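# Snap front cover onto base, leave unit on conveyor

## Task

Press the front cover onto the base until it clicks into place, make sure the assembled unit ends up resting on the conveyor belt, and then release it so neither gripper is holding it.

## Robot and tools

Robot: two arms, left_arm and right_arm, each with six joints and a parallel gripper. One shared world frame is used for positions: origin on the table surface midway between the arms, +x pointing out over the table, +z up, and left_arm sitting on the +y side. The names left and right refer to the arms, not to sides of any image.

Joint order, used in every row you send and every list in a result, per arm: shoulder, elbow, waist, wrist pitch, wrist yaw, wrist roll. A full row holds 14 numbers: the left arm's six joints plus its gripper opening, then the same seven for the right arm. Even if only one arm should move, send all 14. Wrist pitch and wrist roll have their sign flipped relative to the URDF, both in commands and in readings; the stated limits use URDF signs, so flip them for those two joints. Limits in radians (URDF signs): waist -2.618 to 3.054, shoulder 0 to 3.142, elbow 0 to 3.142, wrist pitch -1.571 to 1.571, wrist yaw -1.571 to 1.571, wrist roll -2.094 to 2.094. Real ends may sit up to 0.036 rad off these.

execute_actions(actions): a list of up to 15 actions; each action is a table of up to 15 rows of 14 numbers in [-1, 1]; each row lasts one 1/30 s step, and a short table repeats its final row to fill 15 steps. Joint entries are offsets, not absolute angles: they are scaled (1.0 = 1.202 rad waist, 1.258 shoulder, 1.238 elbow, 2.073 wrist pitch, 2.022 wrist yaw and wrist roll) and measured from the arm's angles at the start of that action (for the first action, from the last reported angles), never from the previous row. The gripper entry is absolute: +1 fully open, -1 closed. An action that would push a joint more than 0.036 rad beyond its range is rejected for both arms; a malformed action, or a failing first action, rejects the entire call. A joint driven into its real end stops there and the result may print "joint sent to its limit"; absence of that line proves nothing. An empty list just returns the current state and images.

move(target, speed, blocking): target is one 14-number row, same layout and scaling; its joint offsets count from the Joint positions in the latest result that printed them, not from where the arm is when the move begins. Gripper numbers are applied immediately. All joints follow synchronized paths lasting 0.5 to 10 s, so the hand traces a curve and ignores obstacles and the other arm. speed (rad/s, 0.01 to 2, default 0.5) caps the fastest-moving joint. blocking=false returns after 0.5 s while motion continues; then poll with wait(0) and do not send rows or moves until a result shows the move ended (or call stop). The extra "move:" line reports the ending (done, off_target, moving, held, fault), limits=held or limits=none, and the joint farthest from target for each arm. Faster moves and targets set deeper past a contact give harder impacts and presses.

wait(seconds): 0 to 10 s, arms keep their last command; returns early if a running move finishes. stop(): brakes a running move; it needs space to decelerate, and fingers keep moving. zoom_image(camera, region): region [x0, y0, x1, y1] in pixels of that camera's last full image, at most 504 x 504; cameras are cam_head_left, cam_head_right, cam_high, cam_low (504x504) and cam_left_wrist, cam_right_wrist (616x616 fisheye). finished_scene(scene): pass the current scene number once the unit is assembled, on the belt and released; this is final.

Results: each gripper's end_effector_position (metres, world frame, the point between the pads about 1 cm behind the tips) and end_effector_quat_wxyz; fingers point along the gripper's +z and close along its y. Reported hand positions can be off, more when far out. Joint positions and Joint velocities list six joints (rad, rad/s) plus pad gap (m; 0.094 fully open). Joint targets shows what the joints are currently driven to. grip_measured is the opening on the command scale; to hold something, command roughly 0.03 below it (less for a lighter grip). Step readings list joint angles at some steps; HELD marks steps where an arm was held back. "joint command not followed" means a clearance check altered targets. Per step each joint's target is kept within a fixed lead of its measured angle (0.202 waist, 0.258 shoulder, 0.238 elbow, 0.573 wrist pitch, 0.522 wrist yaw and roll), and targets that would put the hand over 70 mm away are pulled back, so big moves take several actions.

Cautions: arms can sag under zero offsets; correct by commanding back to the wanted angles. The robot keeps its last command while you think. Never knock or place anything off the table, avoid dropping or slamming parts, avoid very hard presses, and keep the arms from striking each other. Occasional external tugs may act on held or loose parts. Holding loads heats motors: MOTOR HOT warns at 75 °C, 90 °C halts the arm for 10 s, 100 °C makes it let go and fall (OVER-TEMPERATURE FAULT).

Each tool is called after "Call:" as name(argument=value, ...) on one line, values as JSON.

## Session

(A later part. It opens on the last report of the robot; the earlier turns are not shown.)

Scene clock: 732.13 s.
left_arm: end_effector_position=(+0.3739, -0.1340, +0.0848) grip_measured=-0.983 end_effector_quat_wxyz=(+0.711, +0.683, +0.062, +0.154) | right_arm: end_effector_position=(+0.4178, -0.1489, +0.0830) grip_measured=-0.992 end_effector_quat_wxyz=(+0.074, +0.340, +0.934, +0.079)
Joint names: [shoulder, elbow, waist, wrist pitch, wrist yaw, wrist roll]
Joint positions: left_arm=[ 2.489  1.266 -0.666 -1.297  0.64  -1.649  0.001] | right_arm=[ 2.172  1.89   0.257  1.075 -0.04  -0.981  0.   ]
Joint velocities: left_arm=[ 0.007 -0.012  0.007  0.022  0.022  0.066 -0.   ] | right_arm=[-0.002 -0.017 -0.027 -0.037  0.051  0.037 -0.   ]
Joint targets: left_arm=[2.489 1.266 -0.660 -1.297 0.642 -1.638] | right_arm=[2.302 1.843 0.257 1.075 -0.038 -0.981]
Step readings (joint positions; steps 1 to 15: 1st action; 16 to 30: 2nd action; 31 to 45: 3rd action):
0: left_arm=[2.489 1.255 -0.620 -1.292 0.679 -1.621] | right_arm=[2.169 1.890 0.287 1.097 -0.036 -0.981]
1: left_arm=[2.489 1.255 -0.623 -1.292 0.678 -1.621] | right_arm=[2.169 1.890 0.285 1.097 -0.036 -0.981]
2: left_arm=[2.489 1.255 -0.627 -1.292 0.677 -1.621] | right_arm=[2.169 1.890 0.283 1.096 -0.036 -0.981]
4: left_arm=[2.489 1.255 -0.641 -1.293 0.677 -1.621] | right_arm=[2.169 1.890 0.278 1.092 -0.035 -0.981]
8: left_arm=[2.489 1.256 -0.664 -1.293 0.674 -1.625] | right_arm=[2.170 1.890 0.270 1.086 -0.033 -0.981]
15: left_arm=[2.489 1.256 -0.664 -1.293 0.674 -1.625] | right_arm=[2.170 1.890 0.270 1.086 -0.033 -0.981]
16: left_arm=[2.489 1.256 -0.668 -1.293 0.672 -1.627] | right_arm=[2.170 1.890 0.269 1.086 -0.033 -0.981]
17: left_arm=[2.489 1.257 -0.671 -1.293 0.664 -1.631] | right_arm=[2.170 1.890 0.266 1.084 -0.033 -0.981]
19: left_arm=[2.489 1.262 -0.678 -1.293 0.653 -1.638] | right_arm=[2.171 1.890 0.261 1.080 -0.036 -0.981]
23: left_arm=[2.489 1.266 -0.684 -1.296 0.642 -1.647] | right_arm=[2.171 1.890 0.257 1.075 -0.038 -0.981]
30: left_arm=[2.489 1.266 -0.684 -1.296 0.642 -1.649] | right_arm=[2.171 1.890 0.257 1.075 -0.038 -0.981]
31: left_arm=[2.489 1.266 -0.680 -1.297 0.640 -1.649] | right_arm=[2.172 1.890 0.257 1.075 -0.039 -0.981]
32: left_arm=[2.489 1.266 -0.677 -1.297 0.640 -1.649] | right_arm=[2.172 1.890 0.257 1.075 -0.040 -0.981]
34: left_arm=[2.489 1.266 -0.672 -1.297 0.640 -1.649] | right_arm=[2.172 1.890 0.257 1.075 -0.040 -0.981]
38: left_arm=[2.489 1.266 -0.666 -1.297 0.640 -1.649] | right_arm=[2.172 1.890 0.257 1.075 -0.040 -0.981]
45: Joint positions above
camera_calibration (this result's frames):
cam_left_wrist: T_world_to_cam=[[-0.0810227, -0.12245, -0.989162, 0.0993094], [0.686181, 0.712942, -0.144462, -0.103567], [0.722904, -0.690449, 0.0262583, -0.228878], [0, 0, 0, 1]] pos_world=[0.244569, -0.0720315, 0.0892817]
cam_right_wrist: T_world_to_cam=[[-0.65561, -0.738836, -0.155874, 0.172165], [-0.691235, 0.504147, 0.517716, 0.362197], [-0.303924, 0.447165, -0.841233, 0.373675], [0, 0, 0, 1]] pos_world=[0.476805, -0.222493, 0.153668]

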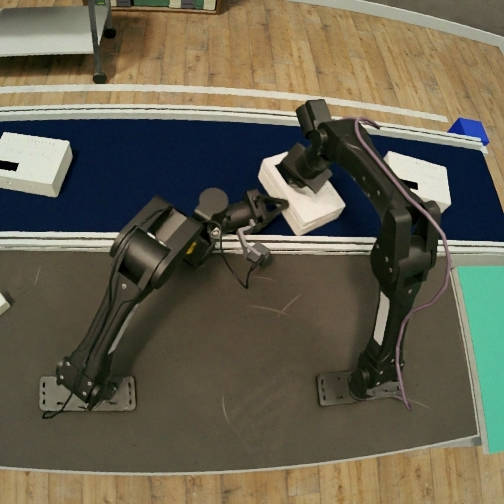

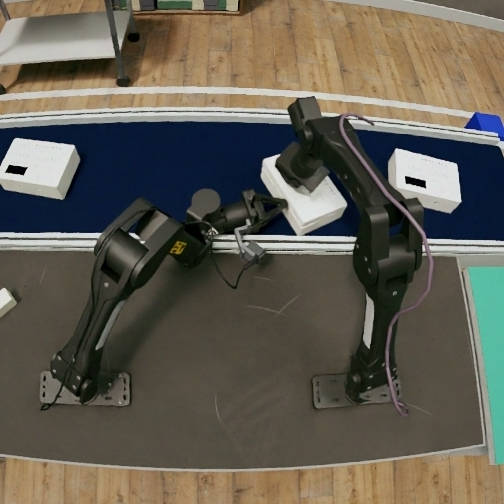

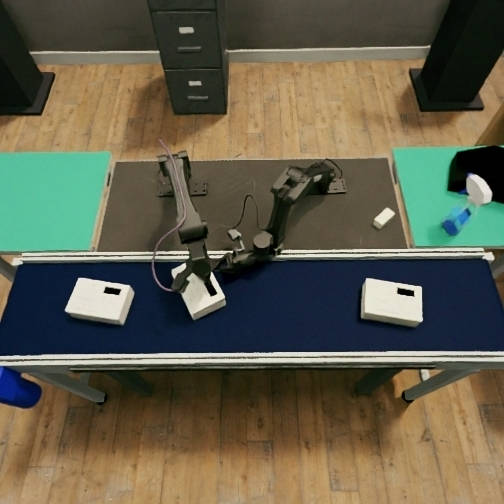

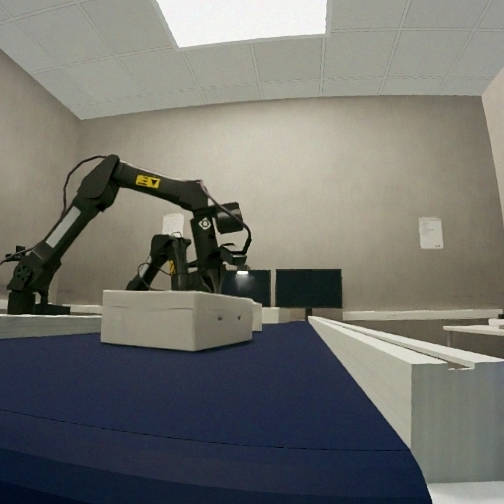

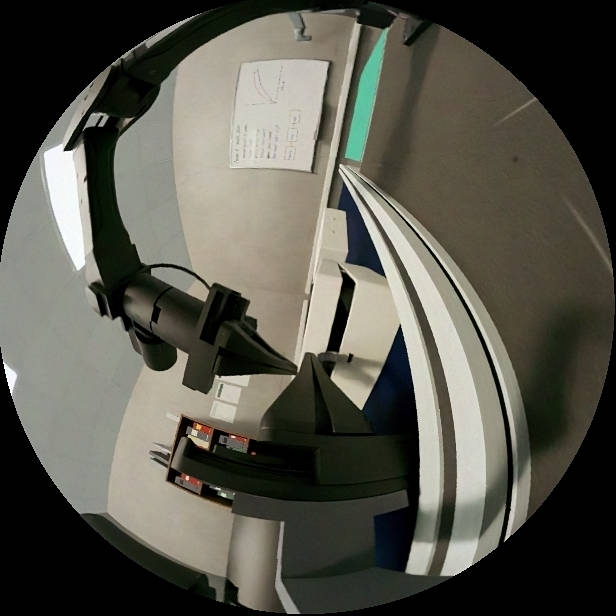

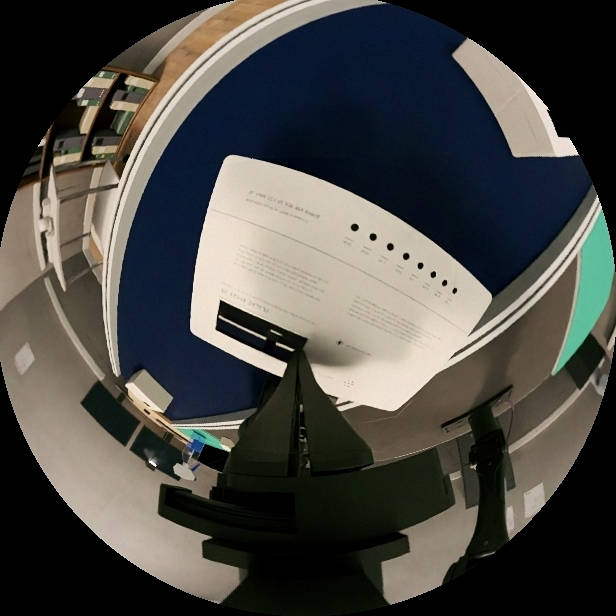

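Call:
execute_actions(actions=[[[0,0,0.05,0,0,0.005,-1,-0.05,0,0,0,0,0,-1]],[[0,0,0.04,0,0,0.005,-1,-0.01,0,0.025,0.08,0,0,-1]],[[0,0,0,0,0,0.005,-1,0.03,0,0,0,0,0,-1]],[[0,0,0,0,0,0.005,-1,0.07,-0.03,0,0,0,0,-1]],[[0,0,0,0,0,0.005,-1,0.11,-0.05,0,0,0,0,-1]]])

Call:
zoom_image(camera="cam_left_wrist", region=[250,180,450,380])

Scene clock: 743.57 s.
left_arm: end_effector_position=(+0.4199, -0.0840, +0.0847) grip_measured=-0.983 end_effector_quat_wxyz=(+0.701, +0.679, +0.100, +0.194) | right_arm: end_effector_position=(+0.3789, -0.1474, +0.0842) grip_measured=-0.992 end_effector_quat_wxyz=(+0.018, +0.331, +0.943, +0.041)
Joint names: [shoulder, elbow, waist, wrist pitch, wrist yaw, wrist roll]
Joint positions: left_arm=[ 2.489  1.266 -0.551 -1.297  0.643 -1.649  0.001] | right_arm=[ 2.157  1.89   0.283  1.226 -0.045 -0.981  0.   ]
Joint velocities: left_arm=[-0.002  0.002 -0.002  0.037 -0.022 -0.007 -0.001] | right_arm=[-0.012  0.002 -0.002 -0.007  0.007 -0.022  0.   ]
Joint targets: left_arm=[2.489 1.266 -0.551 -1.297 0.643 -1.639] | right_arm=[2.290 1.829 0.283 1.225 -0.044 -0.981]
Step readings (joint positions; steps 1 to 15: 1st action; 16 to 30: 2nd action; 31 to 45: 3rd action; 46 to 60: 4th action; 61 to 75: 5th action):
0: left_arm=[2.489 1.266 -0.666 -1.297 0.640 -1.649] | right_arm=[2.172 1.890 0.257 1.075 -0.040 -0.981]
1: left_arm=[2.489 1.266 -0.662 -1.297 0.641 -1.649] | right_arm=[2.160 1.891 0.257 1.074 -0.040 -0.981]
2: left_arm=[2.489 1.266 -0.656 -1.297 0.642 -1.649] | right_arm=[2.153 1.891 0.257 1.076 -0.040 -0.981]
4: left_arm=[2.489 1.266 -0.634 -1.297 0.642 -1.649] | right_arm=[2.136 1.891 0.257 1.076 -0.040 -0.981]
8: left_arm=[2.489 1.266 -0.602 -1.297 0.642 -1.649] | right_arm=[2.115 1.891 0.257 1.076 -0.040 -0.981]
15: left_arm=[2.489 1.266 -0.601 -1.297 0.642 -1.649] | right_arm=[2.115 1.891 0.257 1.076 -0.040 -0.981]
16: left_arm=[2.489 1.266 -0.598 -1.297 0.642 -1.649] | right_arm=[2.115 1.891 0.259 1.089 -0.040 -0.981]
17: left_arm=[2.489 1.266 -0.593 -1.297 0.643 -1.649] | right_arm=[2.115 1.891 0.261 1.114 -0.040 -0.981]
19: left_arm=[2.489 1.266 -0.577 -1.297 0.643 -1.649] | right_arm=[2.115 1.891 0.271 1.159 -0.040 -0.981]
23: left_arm=[2.489 1.266 -0.552 -1.297 0.643 -1.649] | right_arm=[2.115 1.891 0.283 1.204 -0.041 -0.981]
30: left_arm=[2.489 1.266 -0.551 -1.297 0.643 -1.649] | right_arm=[2.115 1.891 0.283 1.224 -0.041 -0.981]
31: left_arm=[2.489 1.266 -0.551 -1.297 0.643 -1.649] | right_arm=[2.116 1.891 0.283 1.225 -0.041 -0.981]
32: left_arm=[2.489 1.266 -0.551 -1.297 0.643 -1.649] | right_arm=[2.119 1.891 0.283 1.224 -0.041 -0.981]
34: left_arm=[2.489 1.266 -0.551 -1.297 0.643 -1.649] | right_arm=[2.128 1.891 0.283 1.224 -0.041 -0.981]
38: left_arm=[2.489 1.266 -0.551 -1.297 0.643 -1.649] | right_arm=[2.142 1.891 0.283 1.224 -0.041 -0.981]
45: left_arm=[2.489 1.266 -0.551 -1.297 0.643 -1.649] | right_arm=[2.143 1.891 0.283 1.224 -0.041 -0.981]
46: left_arm=[2.489 1.266 -0.551 -1.297 0.643 -1.649] | right_arm=[2.149 1.889 0.283 1.224 -0.041 -0.981]
47: left_arm=[2.489 1.266 -0.551 -1.297 0.643 -1.649] | right_arm=[2.154 1.890 0.283 1.225 -0.044 -0.981]
49: left_arm=[2.489 1.266 -0.551 -1.297 0.643 -1.649] | right_arm=[2.153 1.890 0.283 1.225 -0.044 -0.981]
53: left_arm=[2.489 1.266 -0.551 -1.297 0.643 -1.649] | right_arm=[2.153 1.890 0.283 1.225 -0.044 -0.981]
60: left_arm=[2.489 1.266 -0.551 -1.297 0.643 -1.649] | right_arm=[2.153 1.890 0.283 1.225 -0.044 -0.981]
61: left_arm=[2.489 1.266 -0.551 -1.297 0.643 -1.649] | right_arm=[2.157 1.890 0.283 1.226 -0.044 -0.981]
62: left_arm=[2.489 1.266 -0.551 -1.297 0.643 -1.649] | right_arm=[2.157 1.890 0.283 1.226 -0.045 -0.981]
64: left_arm=[2.489 1.266 -0.551 -1.297 0.643 -1.649] | right_arm=[2.157 1.890 0.283 1.226 -0.045 -0.981]
68: left_arm=[2.489 1.266 -0.551 -1.297 0.643 -1.649] | right_arm=[2.157 1.890 0.283 1.226 -0.045 -0.981]
75: Joint positions above
camera_calibration (this result's frames):
cam_left_wrist: T_world_to_cam=[[-0.0666489, -0.13058, -0.989195, 0.10241], [0.601789, 0.785522, -0.144241, -0.129212], [0.79587, -0.6049, 0.0262275, -0.251119], [0, 0, 0, 1]] pos_world=[0.284442, -0.0370299, 0.0892519]
cam_right_wrist: T_world_to_cam=[[-0.648866, -0.759655, -0.0435517, 0.132899], [-0.631786, 0.505979, 0.587224, 0.305862], [-0.424052, 0.408545, -0.808252, 0.399249], [0, 0, 0, 1]] pos_world=[0.448775, -0.216914, 0.148873]

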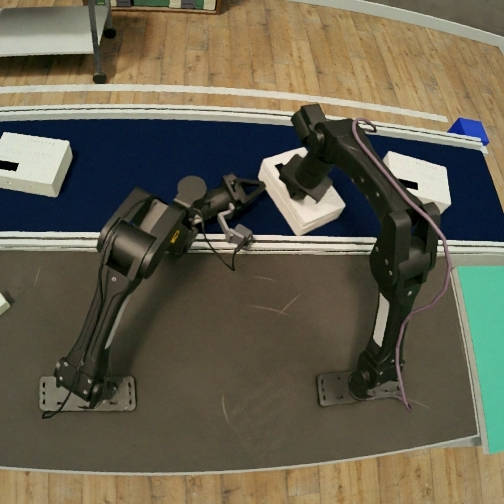

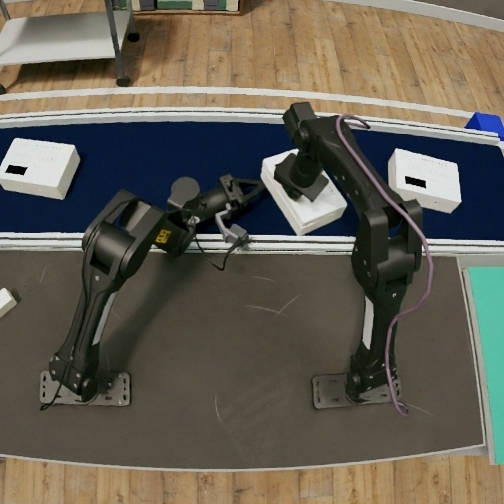

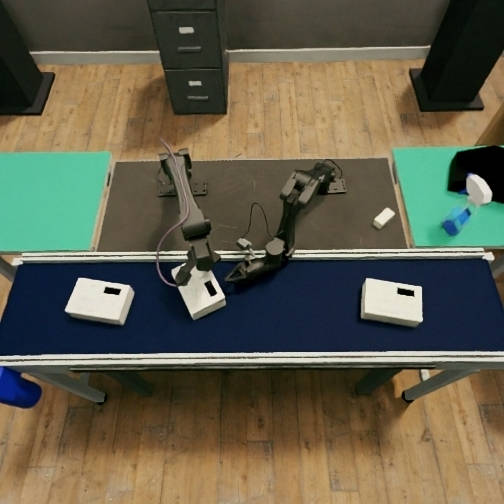

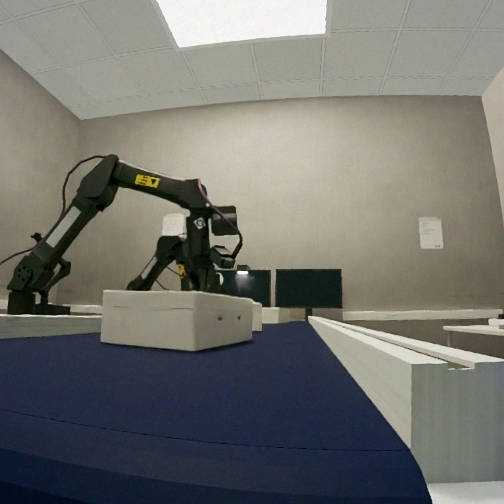

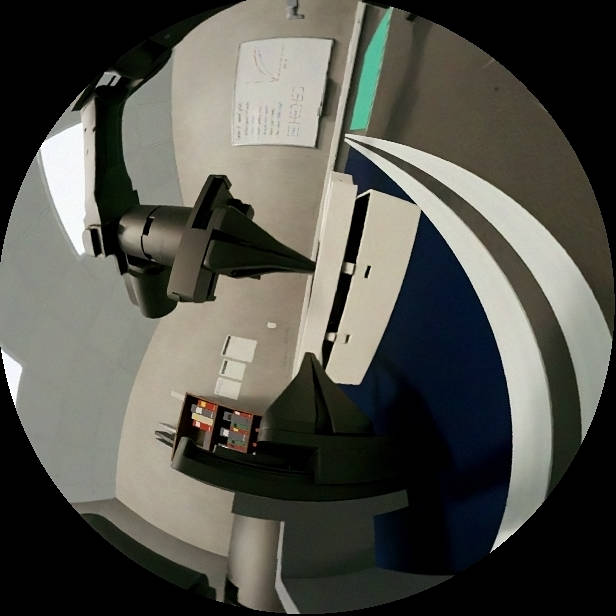

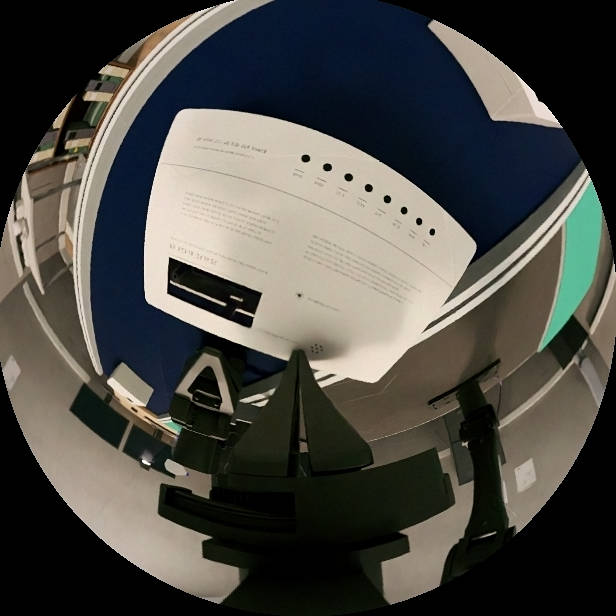

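Region (250, 180, 450, 380) of cam_left_wrist's 616x616 image, scaled by 2.520, with more detail than that image has.

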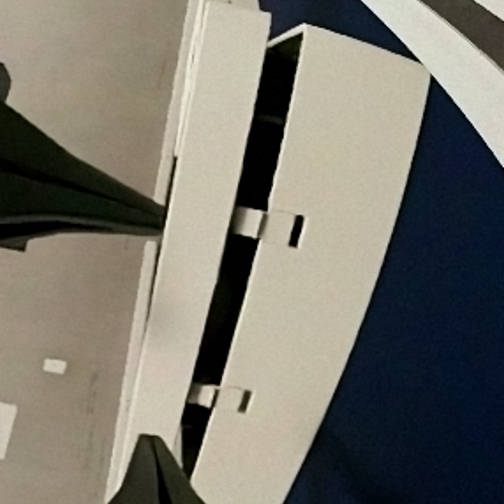

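Call:
move(target=[0,0,0,0,0,0,-1,-0.05,0,0,0,0,0,-1])

Call:
move(target=[0,0,0,0.012,0,0,-1,0,0,-0.28,-0.13,-0.13,-0.04,-0.5])

Call:
move(target=[0,0,-0.03,0,0,0,-1,0.135,0,0,-0.02,0,0,-0.5], speed=0.2)

Scene clock: 752.17 s.
left_arm: end_effector_position=(+0.4199, -0.0840, +0.0847) grip_measured=-0.983 end_effector_quat_wxyz=(+0.701, +0.679, +0.099, +0.195) | right_arm: end_effector_position=(+0.3809, -0.1467, +0.1075) grip_measured=-0.992 end_effector_quat_wxyz=(+0.041, +0.330, +0.941, +0.058)
Joint names: [shoulder, elbow, waist, wrist pitch, wrist yaw, wrist roll]
Joint positions: left_arm=[ 2.489  1.266 -0.551 -1.297  0.643 -1.653  0.001] | right_arm=[ 2.104  1.894  0.283  1.226 -0.045 -0.981  0.   ]
Joint velocities: left_arm=[ 0.002  0.017  0.002  0.007 -0.037  0.081  0.   ] | right_arm=[-0.027  0.012 -0.002 -0.037 -0.022 -0.022 -0.   ]
Joint targets: left_arm=[2.489 1.266 -0.551 -1.297 0.643 -1.650] | right_arm=[2.094 1.890 0.283 1.226 -0.045 -0.981]
move: done; limits=none; left_arm: farthest joint: the wrist roll, 0.004 radians from its target (0.000 radians at the start); right_arm: farthest joint: the shoulder, 0.010 radians from its target (0.063 radians at the start)
camera_calibration (this result's frames):
cam_left_wrist: T_world_to_cam=[[-0.0635204, -0.129224, -0.989579, 0.101243], [0.602077, 0.785842, -0.141266, -0.129558], [0.795908, -0.604776, 0.0278858, -0.251265], [0, 0, 0, 1]] pos_world=[0.284419, -0.0370634, 0.0888922]
cam_right_wrist: T_world_to_cam=[[-0.645139, -0.758496, -0.0920824, 0.139752], [-0.663089, 0.495922, 0.56069, 0.306403], [-0.379616, 0.422782, -0.822889, 0.40541], [0, 0, 0, 1]] pos_world=[0.447232, -0.21735, 0.174679]

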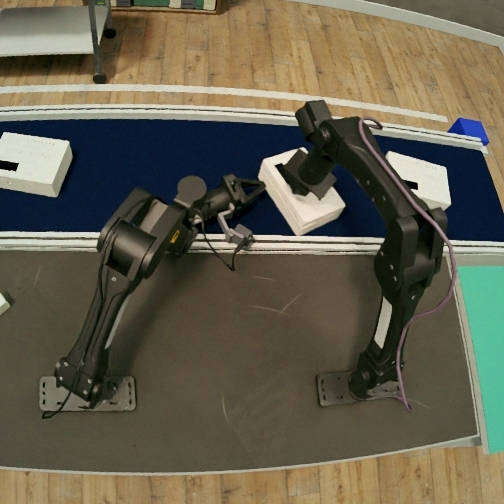

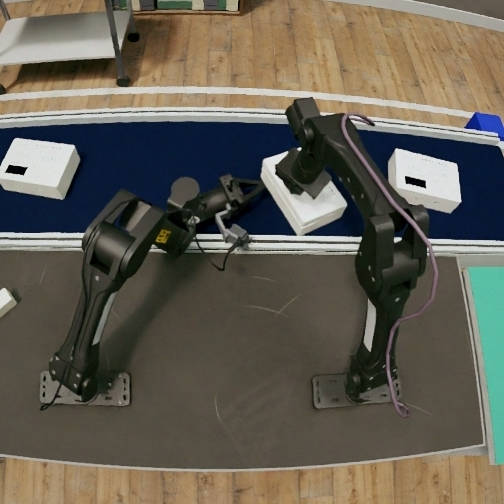

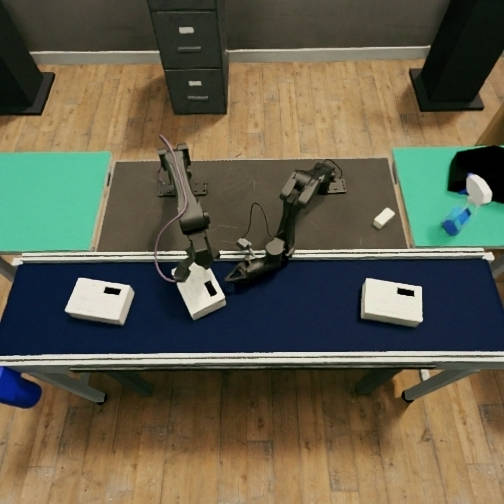

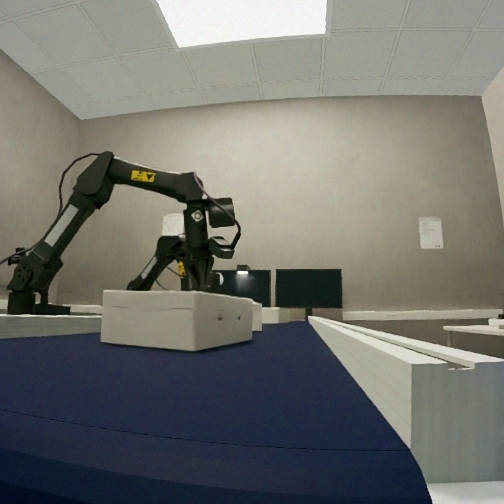

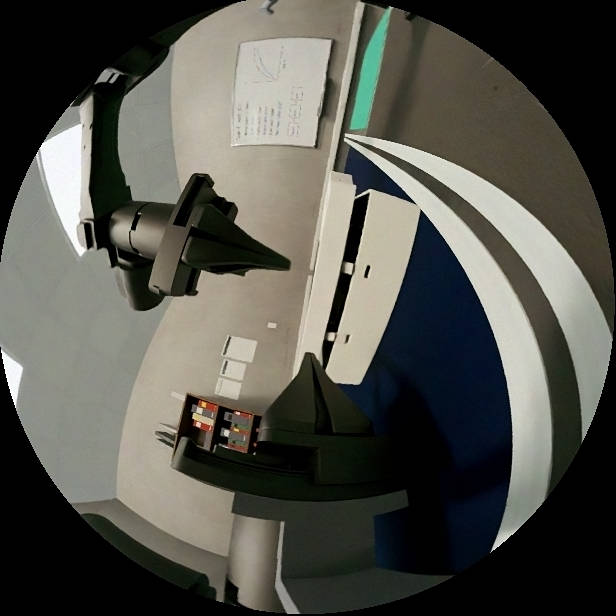

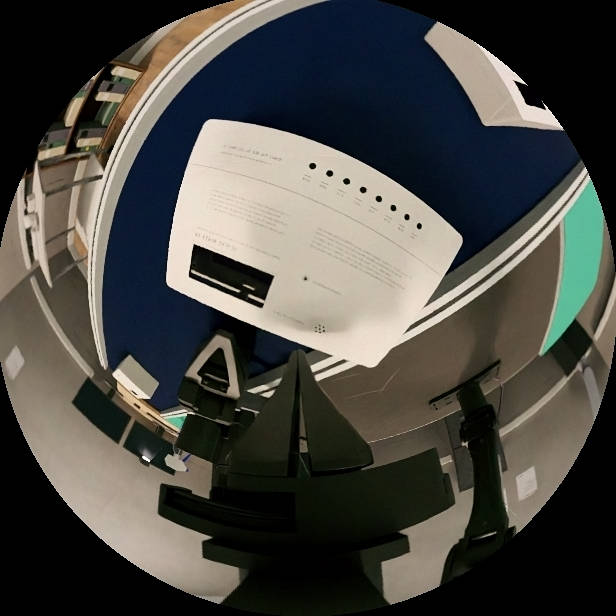

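Scene clock: 753.63 s.
left_arm: end_effector_position=(+0.4201, -0.0841, +0.0818) grip_measured=-0.983 end_effector_quat_wxyz=(+0.698, +0.682, +0.101, +0.192) | right_arm: end_effector_position=(+0.4657, -0.2521, +0.1319) grip_measured=-0.503 end_effector_quat_wxyz=(+0.100, +0.479, +0.843, +0.224)
Joint names: [shoulder, elbow, waist, wrist pitch, wrist yaw, wrist roll]
Joint positions: left_arm=[ 2.489  1.266 -0.551 -1.283  0.643 -1.656  0.001] | right_arm=[ 2.104  1.894 -0.059  0.961 -0.3   -1.058  0.023]
Joint velocities: left_arm=[ 0.007 -0.002  0.002 -0.022  0.051  0.007 -0.   ] | right_arm=[ 0.022 -0.007  0.017  0.051  0.081 -0.022  0.   ]
Joint targets: left_arm=[2.489 1.266 -0.551 -1.272 0.643 -1.653] | right_arm=[2.104 1.894 -0.054 0.956 -0.308 -1.061]
move: done; limits=none; left_arm: farthest joint: the wrist pitch, 0.011 radians from its target (0.025 radians at the start); right_arm: farthest joint: the wrist yaw, 0.008 radians from its target (0.263 radians at the start)
camera_calibration (this result's frames):
cam_left_wrist: T_world_to_cam=[[-0.0722497, -0.121218, -0.989993, 0.102727], [0.600687, 0.787093, -0.140212, -0.129395], [0.796213, -0.604806, 0.0159467, -0.250529], [0, 0, 0, 1]] pos_world=[0.284622, -0.0372229, 0.087551]
cam_right_wrist: T_world_to_cam=[[-0.796265, -0.425401, -0.430111, 0.31564], [-0.604804, 0.544292, 0.581342, 0.383478], [-0.0131975, 0.723036, -0.690685, 0.389865], [0, 0, 0, 1]] pos_world=[0.488407, -0.356337, 0.182101]

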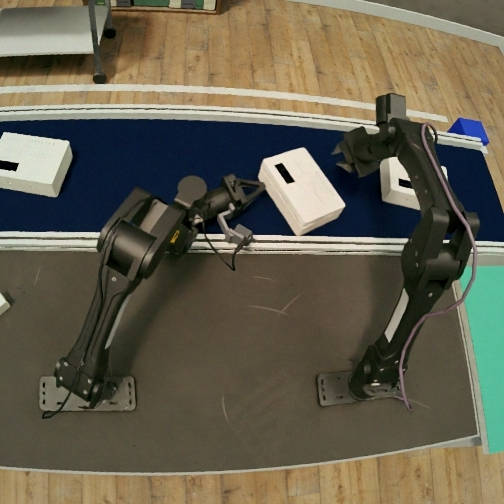

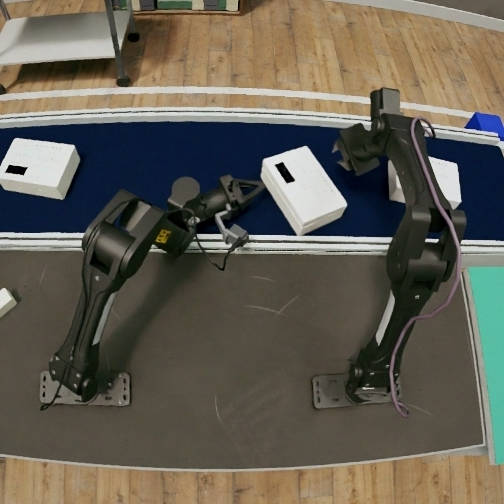

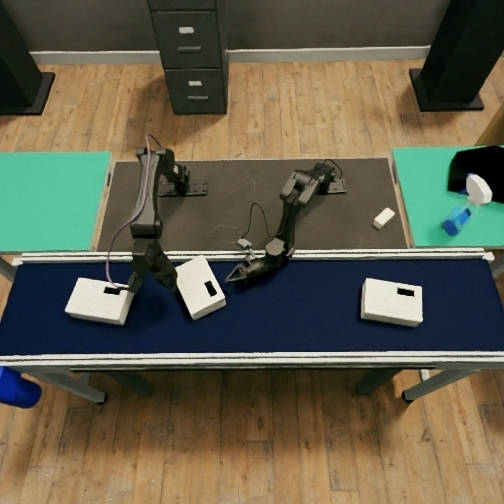

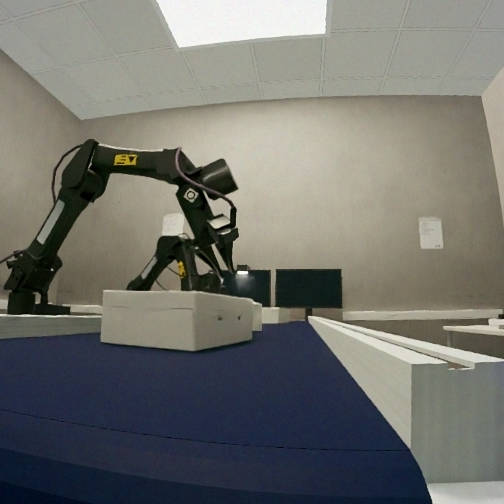

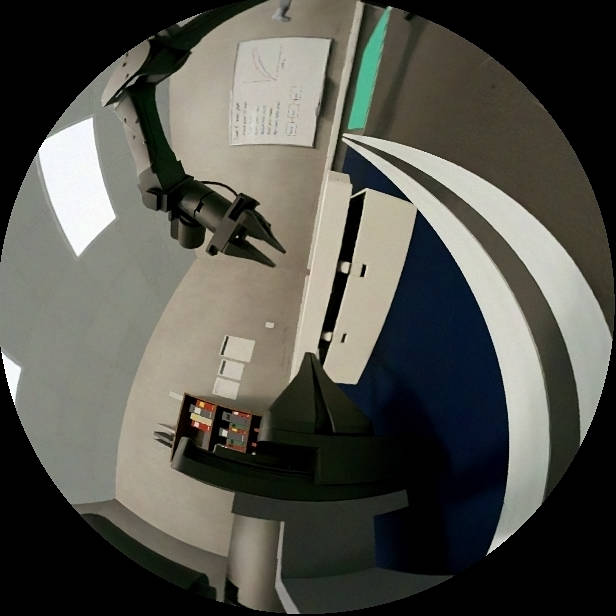

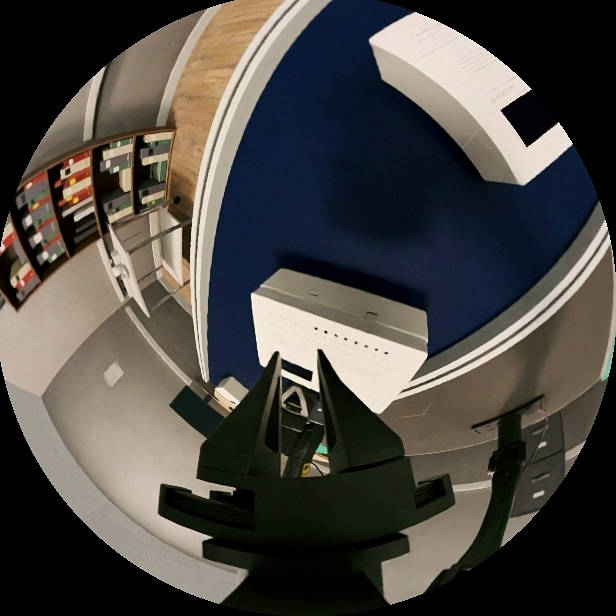

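Scene clock: 755.00 s.
left_arm: end_effector_position=(+0.4093, -0.0969, +0.0818) grip_measured=-0.983 end_effector_quat_wxyz=(+0.700, +0.684, +0.091, +0.184) | right_arm: end_effector_position=(+0.4699, -0.2522, +0.0565) grip_measured=-0.503 end_effector_quat_wxyz=(+0.045, +0.493, +0.847, +0.195)
Joint names: [shoulder, elbow, waist, wrist pitch, wrist yaw, wrist roll]
Joint positions: left_arm=[ 2.489  1.266 -0.579 -1.283  0.643 -1.659  0.001] | right_arm=[ 2.266  1.894 -0.059  0.925 -0.3   -1.058  0.023]
Joint velocities: left_arm=[ 0.002  0.017  0.007 -0.022  0.022 -0.007 -0.001] | right_arm=[ 0.007  0.007 -0.007  0.022 -0.051 -0.022 -0.   ]
Joint targets: left_arm=[2.489 1.266 -0.587 -1.283 0.643 -1.656] | right_arm=[2.274 1.894 -0.059 0.919 -0.300 -1.058]
move: done; limits=none; left_arm: farthest joint: the waist, 0.008 radians from its target (0.036 radians at the start); right_arm: farthest joint: the shoulder, 0.008 radians from its target (0.170 radians at the start)
camera_calibration (this result's frames):
cam_left_wrist: T_world_to_cam=[[-0.0728309, -0.117999, -0.990339, 0.10098], [0.622943, 0.770076, -0.137567, -0.123847], [0.77887, -0.626944, 0.0174215, -0.244773], [0, 0, 0, 1]] pos_world=[0.27515, -0.0461715, 0.0872311]
cam_right_wrist: T_world_to_cam=[[-0.844065, -0.423576, -0.328843, 0.303729], [-0.526923, 0.541319, 0.655229, 0.388463], [-0.0995308, 0.726331, -0.680101, 0.378756], [0, 0, 0, 1]] pos_world=[0.498755, -0.356732, 0.102939]

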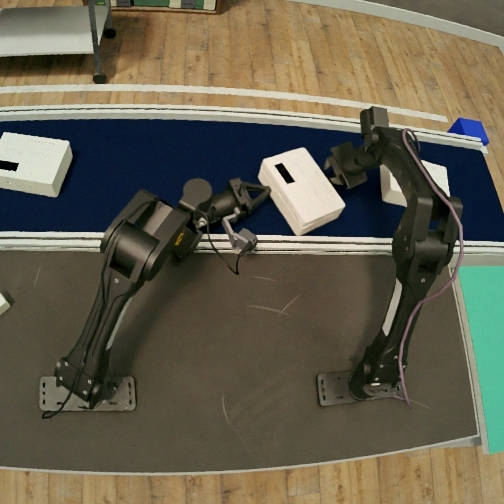

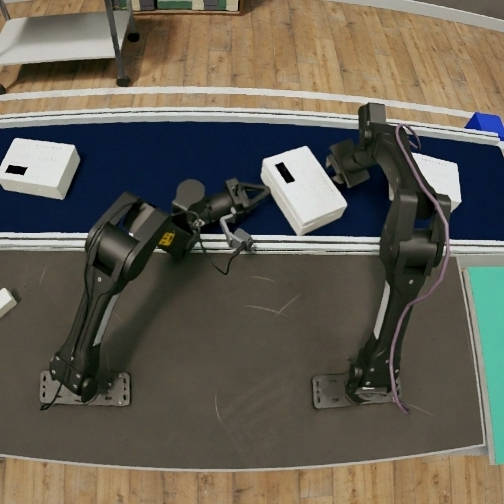

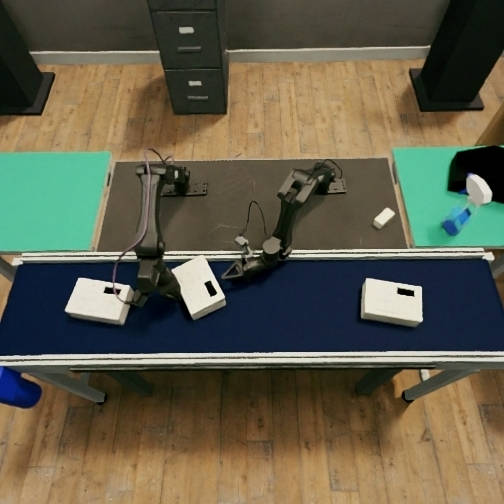

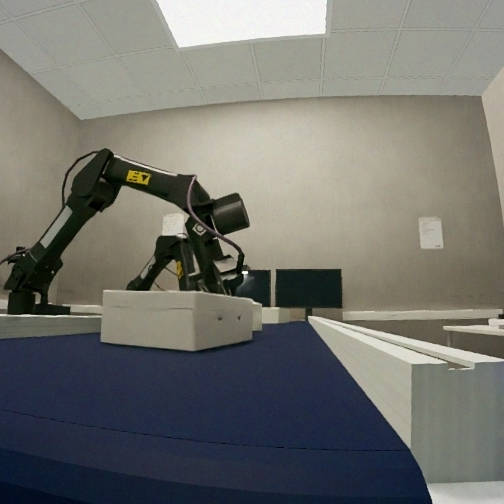

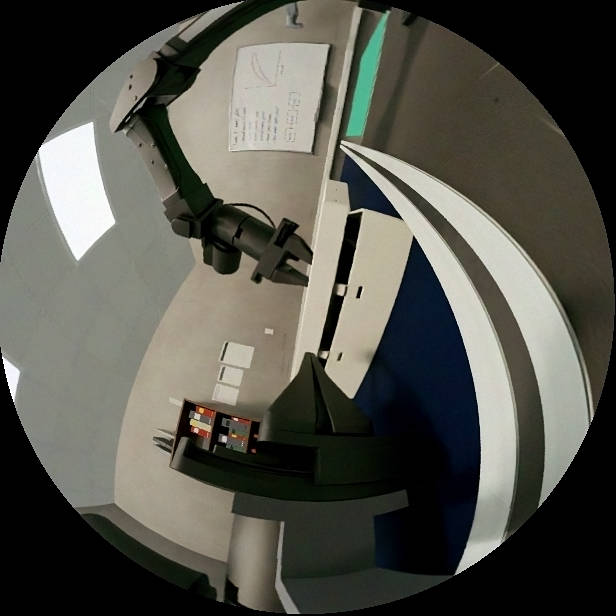

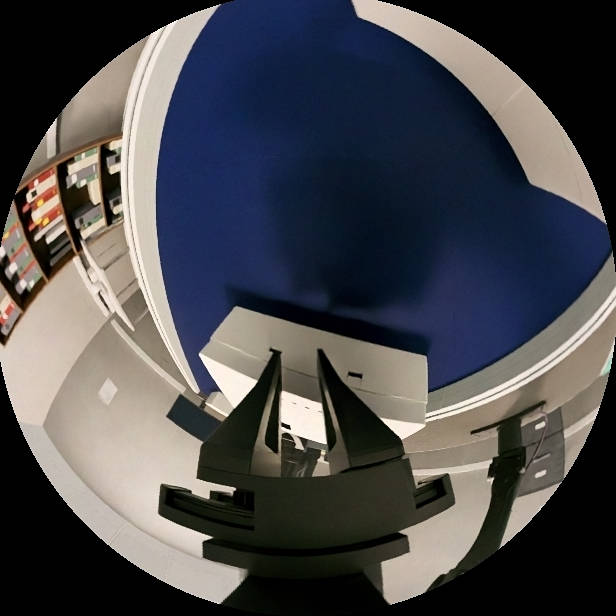

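Call:
move(target=[0,0,-0.02,0.01,0,0,-1,0.012,0,0.02,0.05,-0.06,0,-0.2], speed=0.1)

Call:
move(target=[0,0,-0.02,0,0,0,-1,0.012,0,0.06,0.02,-0.06,0,-0.2], speed=0.08)

Scene clock: 764.33 s.
left_arm: end_effector_position=(+0.4039, -0.1030, +0.0803) grip_measured=-0.983 end_effector_quat_wxyz=(+0.700, +0.687, +0.086, +0.178) | right_arm: end_effector_position=(+0.4532, -0.2322, +0.0579) grip_measured=-0.203 end_effector_quat_wxyz=(-0.007, +0.488, +0.846, +0.217)
Joint names: [shoulder, elbow, waist, wrist pitch, wrist yaw, wrist roll]
Joint positions: left_arm=[ 2.489  1.266 -0.593 -1.276  0.643 -1.663  0.001] | right_arm=[ 2.266  1.894 -0.05   0.992 -0.389 -1.058  0.037]
Joint velocities: left_arm=[-0.007 -0.017 -0.002 -0.007 -0.051 -0.007  0.001] | right_arm=[-0.032 -0.002  0.012  0.022  0.051 -0.051 -0.001]
Joint targets: left_arm=[2.489 1.266 -0.603 -1.263 0.643 -1.659] | right_arm=[2.281 1.894 -0.035 1.028 -0.422 -1.058]
move: off_target (right_arm); limits=none; left_arm: farthest joint: the wrist pitch, 0.014 radians from its target (0.021 radians at the start); right_arm: farthest joint: the wrist pitch, 0.036 radians from its target (0.104 radians at the start)
camera_calibration (this result's frames):
cam_left_wrist: T_world_to_cam=[[-0.0773739, -0.111987, -0.990693, 0.100825], [0.632934, 0.762239, -0.135596, -0.121028], [0.770329, -0.637535, 0.0119031, -0.241638], [0, 0, 0, 1]] pos_world=[0.270545, -0.0505095, 0.0863519]
cam_right_wrist: T_world_to_cam=[[-0.852107, -0.420522, -0.311567, 0.301889], [-0.497097, 0.46406, 0.733173, 0.331858], [-0.16373, 0.779621, -0.60447, 0.400543], [0, 0, 0, 1]] pos_world=[0.487789, -0.339323, 0.0928657]

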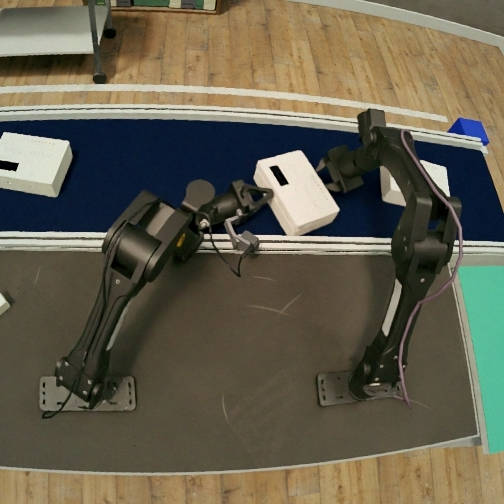

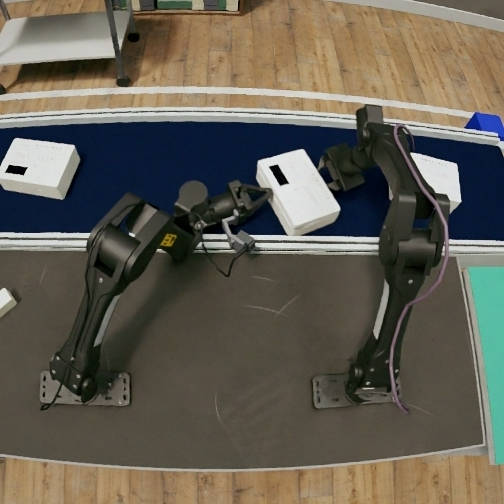

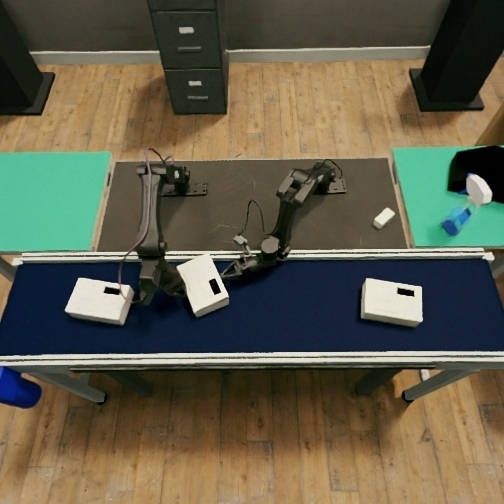

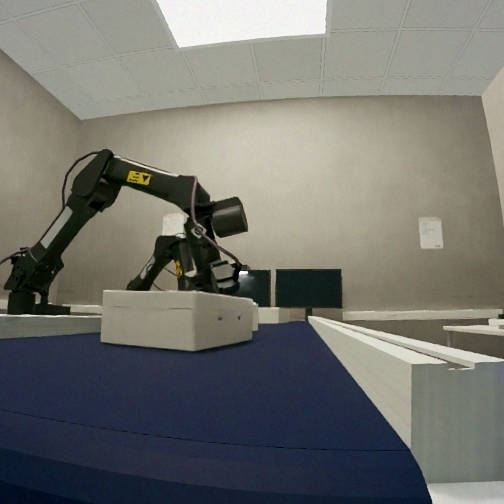

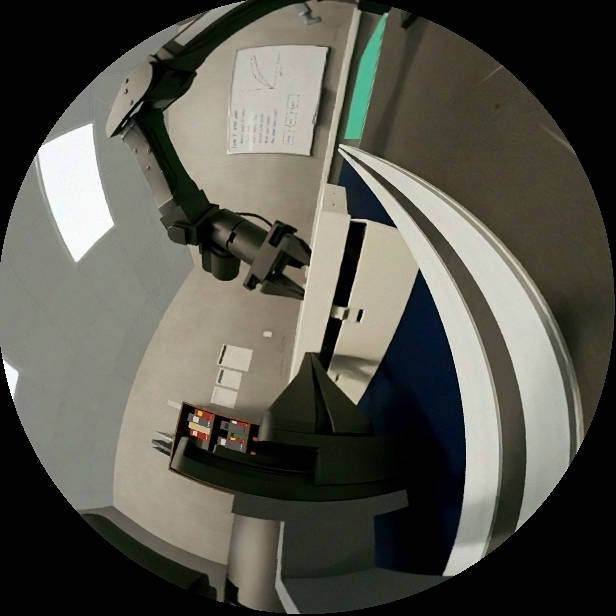

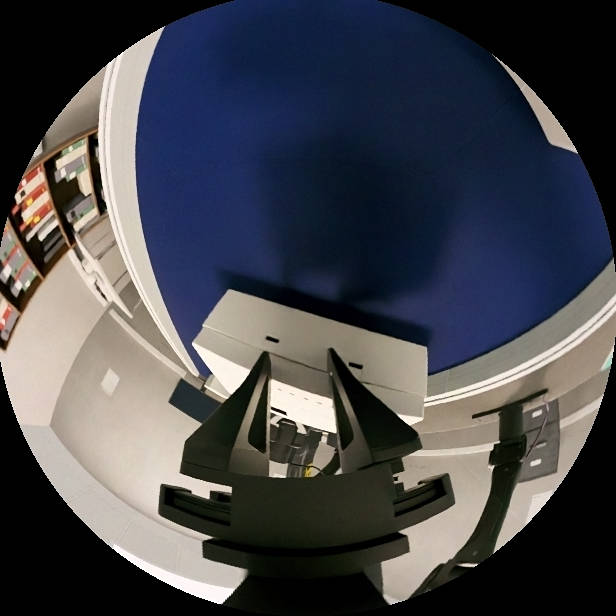

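Scene clock: 766.07 s.
left_arm: end_effector_position=(+0.4040, -0.1030, +0.0804) grip_measured=-0.983 end_effector_quat_wxyz=(+0.699, +0.686, +0.085, +0.180) | right_arm: end_effector_position=(+0.4540, -0.2291, +0.0579) grip_measured=-0.203 end_effector_quat_wxyz=(-0.004, +0.484, +0.848, +0.217)
Joint names: [shoulder, elbow, waist, wrist pitch, wrist yaw, wrist roll]
Joint positions: left_arm=[ 2.489  1.266 -0.593 -1.277  0.642 -1.667  0.001] | right_arm=[ 2.266  1.894 -0.042  0.987 -0.386 -1.058  0.037]
Joint velocities: left_arm=[-0.002  0.007 -0.017 -0.037 -0.007  0.007 -0.001] | right_arm=[ 0.012 -0.007 -0.007  0.022 -0.037 -0.066 -0.   ]
Joint targets: left_arm=[2.489 1.266 -0.617 -1.276 0.643 -1.663] | right_arm=[2.281 1.894 0.023 1.033 -0.511 -1.058]
move: off_target (left_arm, right_arm); limits=none; left_arm: farthest joint: the waist, 0.024 radians from its target (0.024 radians at the start); right_arm: farthest joint: the wrist yaw, 0.125 radians from its target (0.121 radians at the start)
camera_calibration (this result's frames):
cam_left_wrist: T_world_to_cam=[[-0.0731657, -0.111061, -0.991117, 0.099425], [0.63308, 0.762714, -0.132202, -0.121347], [0.770621, -0.637129, 0.0145057, -0.24195], [0, 0, 0, 1]] pos_world=[0.270548, -0.0505583, 0.0860092]
cam_right_wrist: T_world_to_cam=[[-0.847566, -0.427544, -0.314385, 0.300392], [-0.504103, 0.463462, 0.728755, 0.334143], [-0.165869, 0.77615, -0.608341, 0.398691], [0, 0, 0, 1]] pos_world=[0.489175, -0.335877, 0.0934706]

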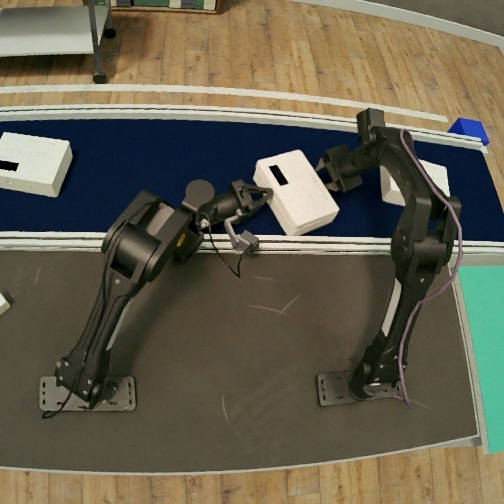

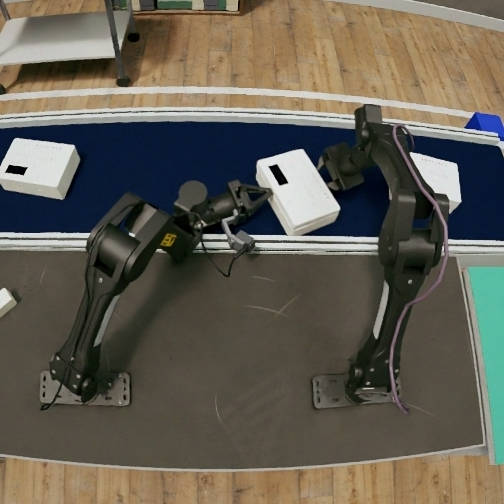

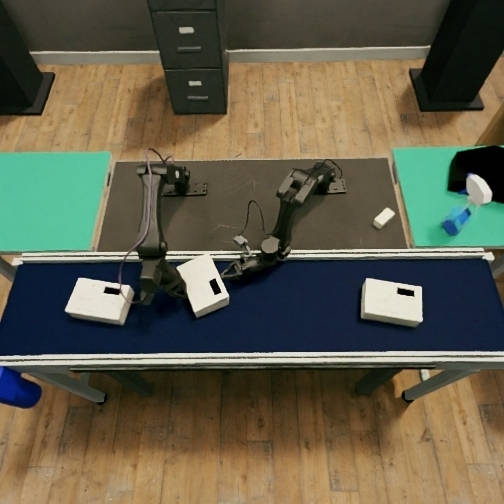

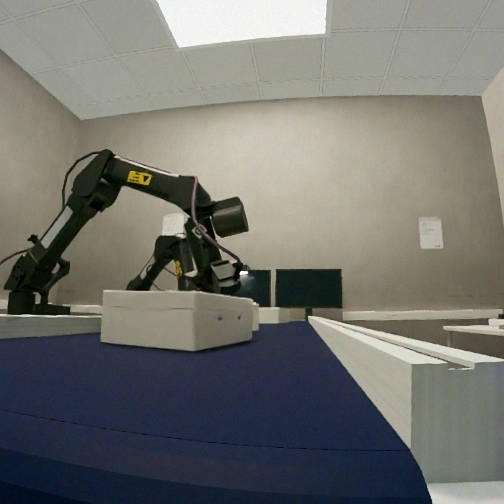

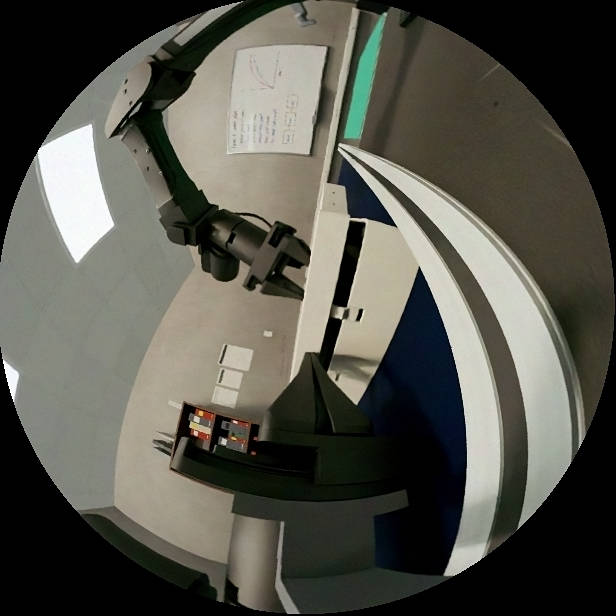

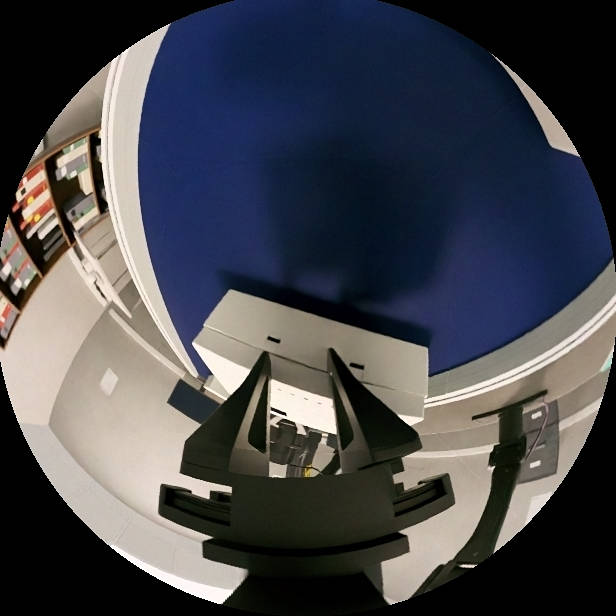

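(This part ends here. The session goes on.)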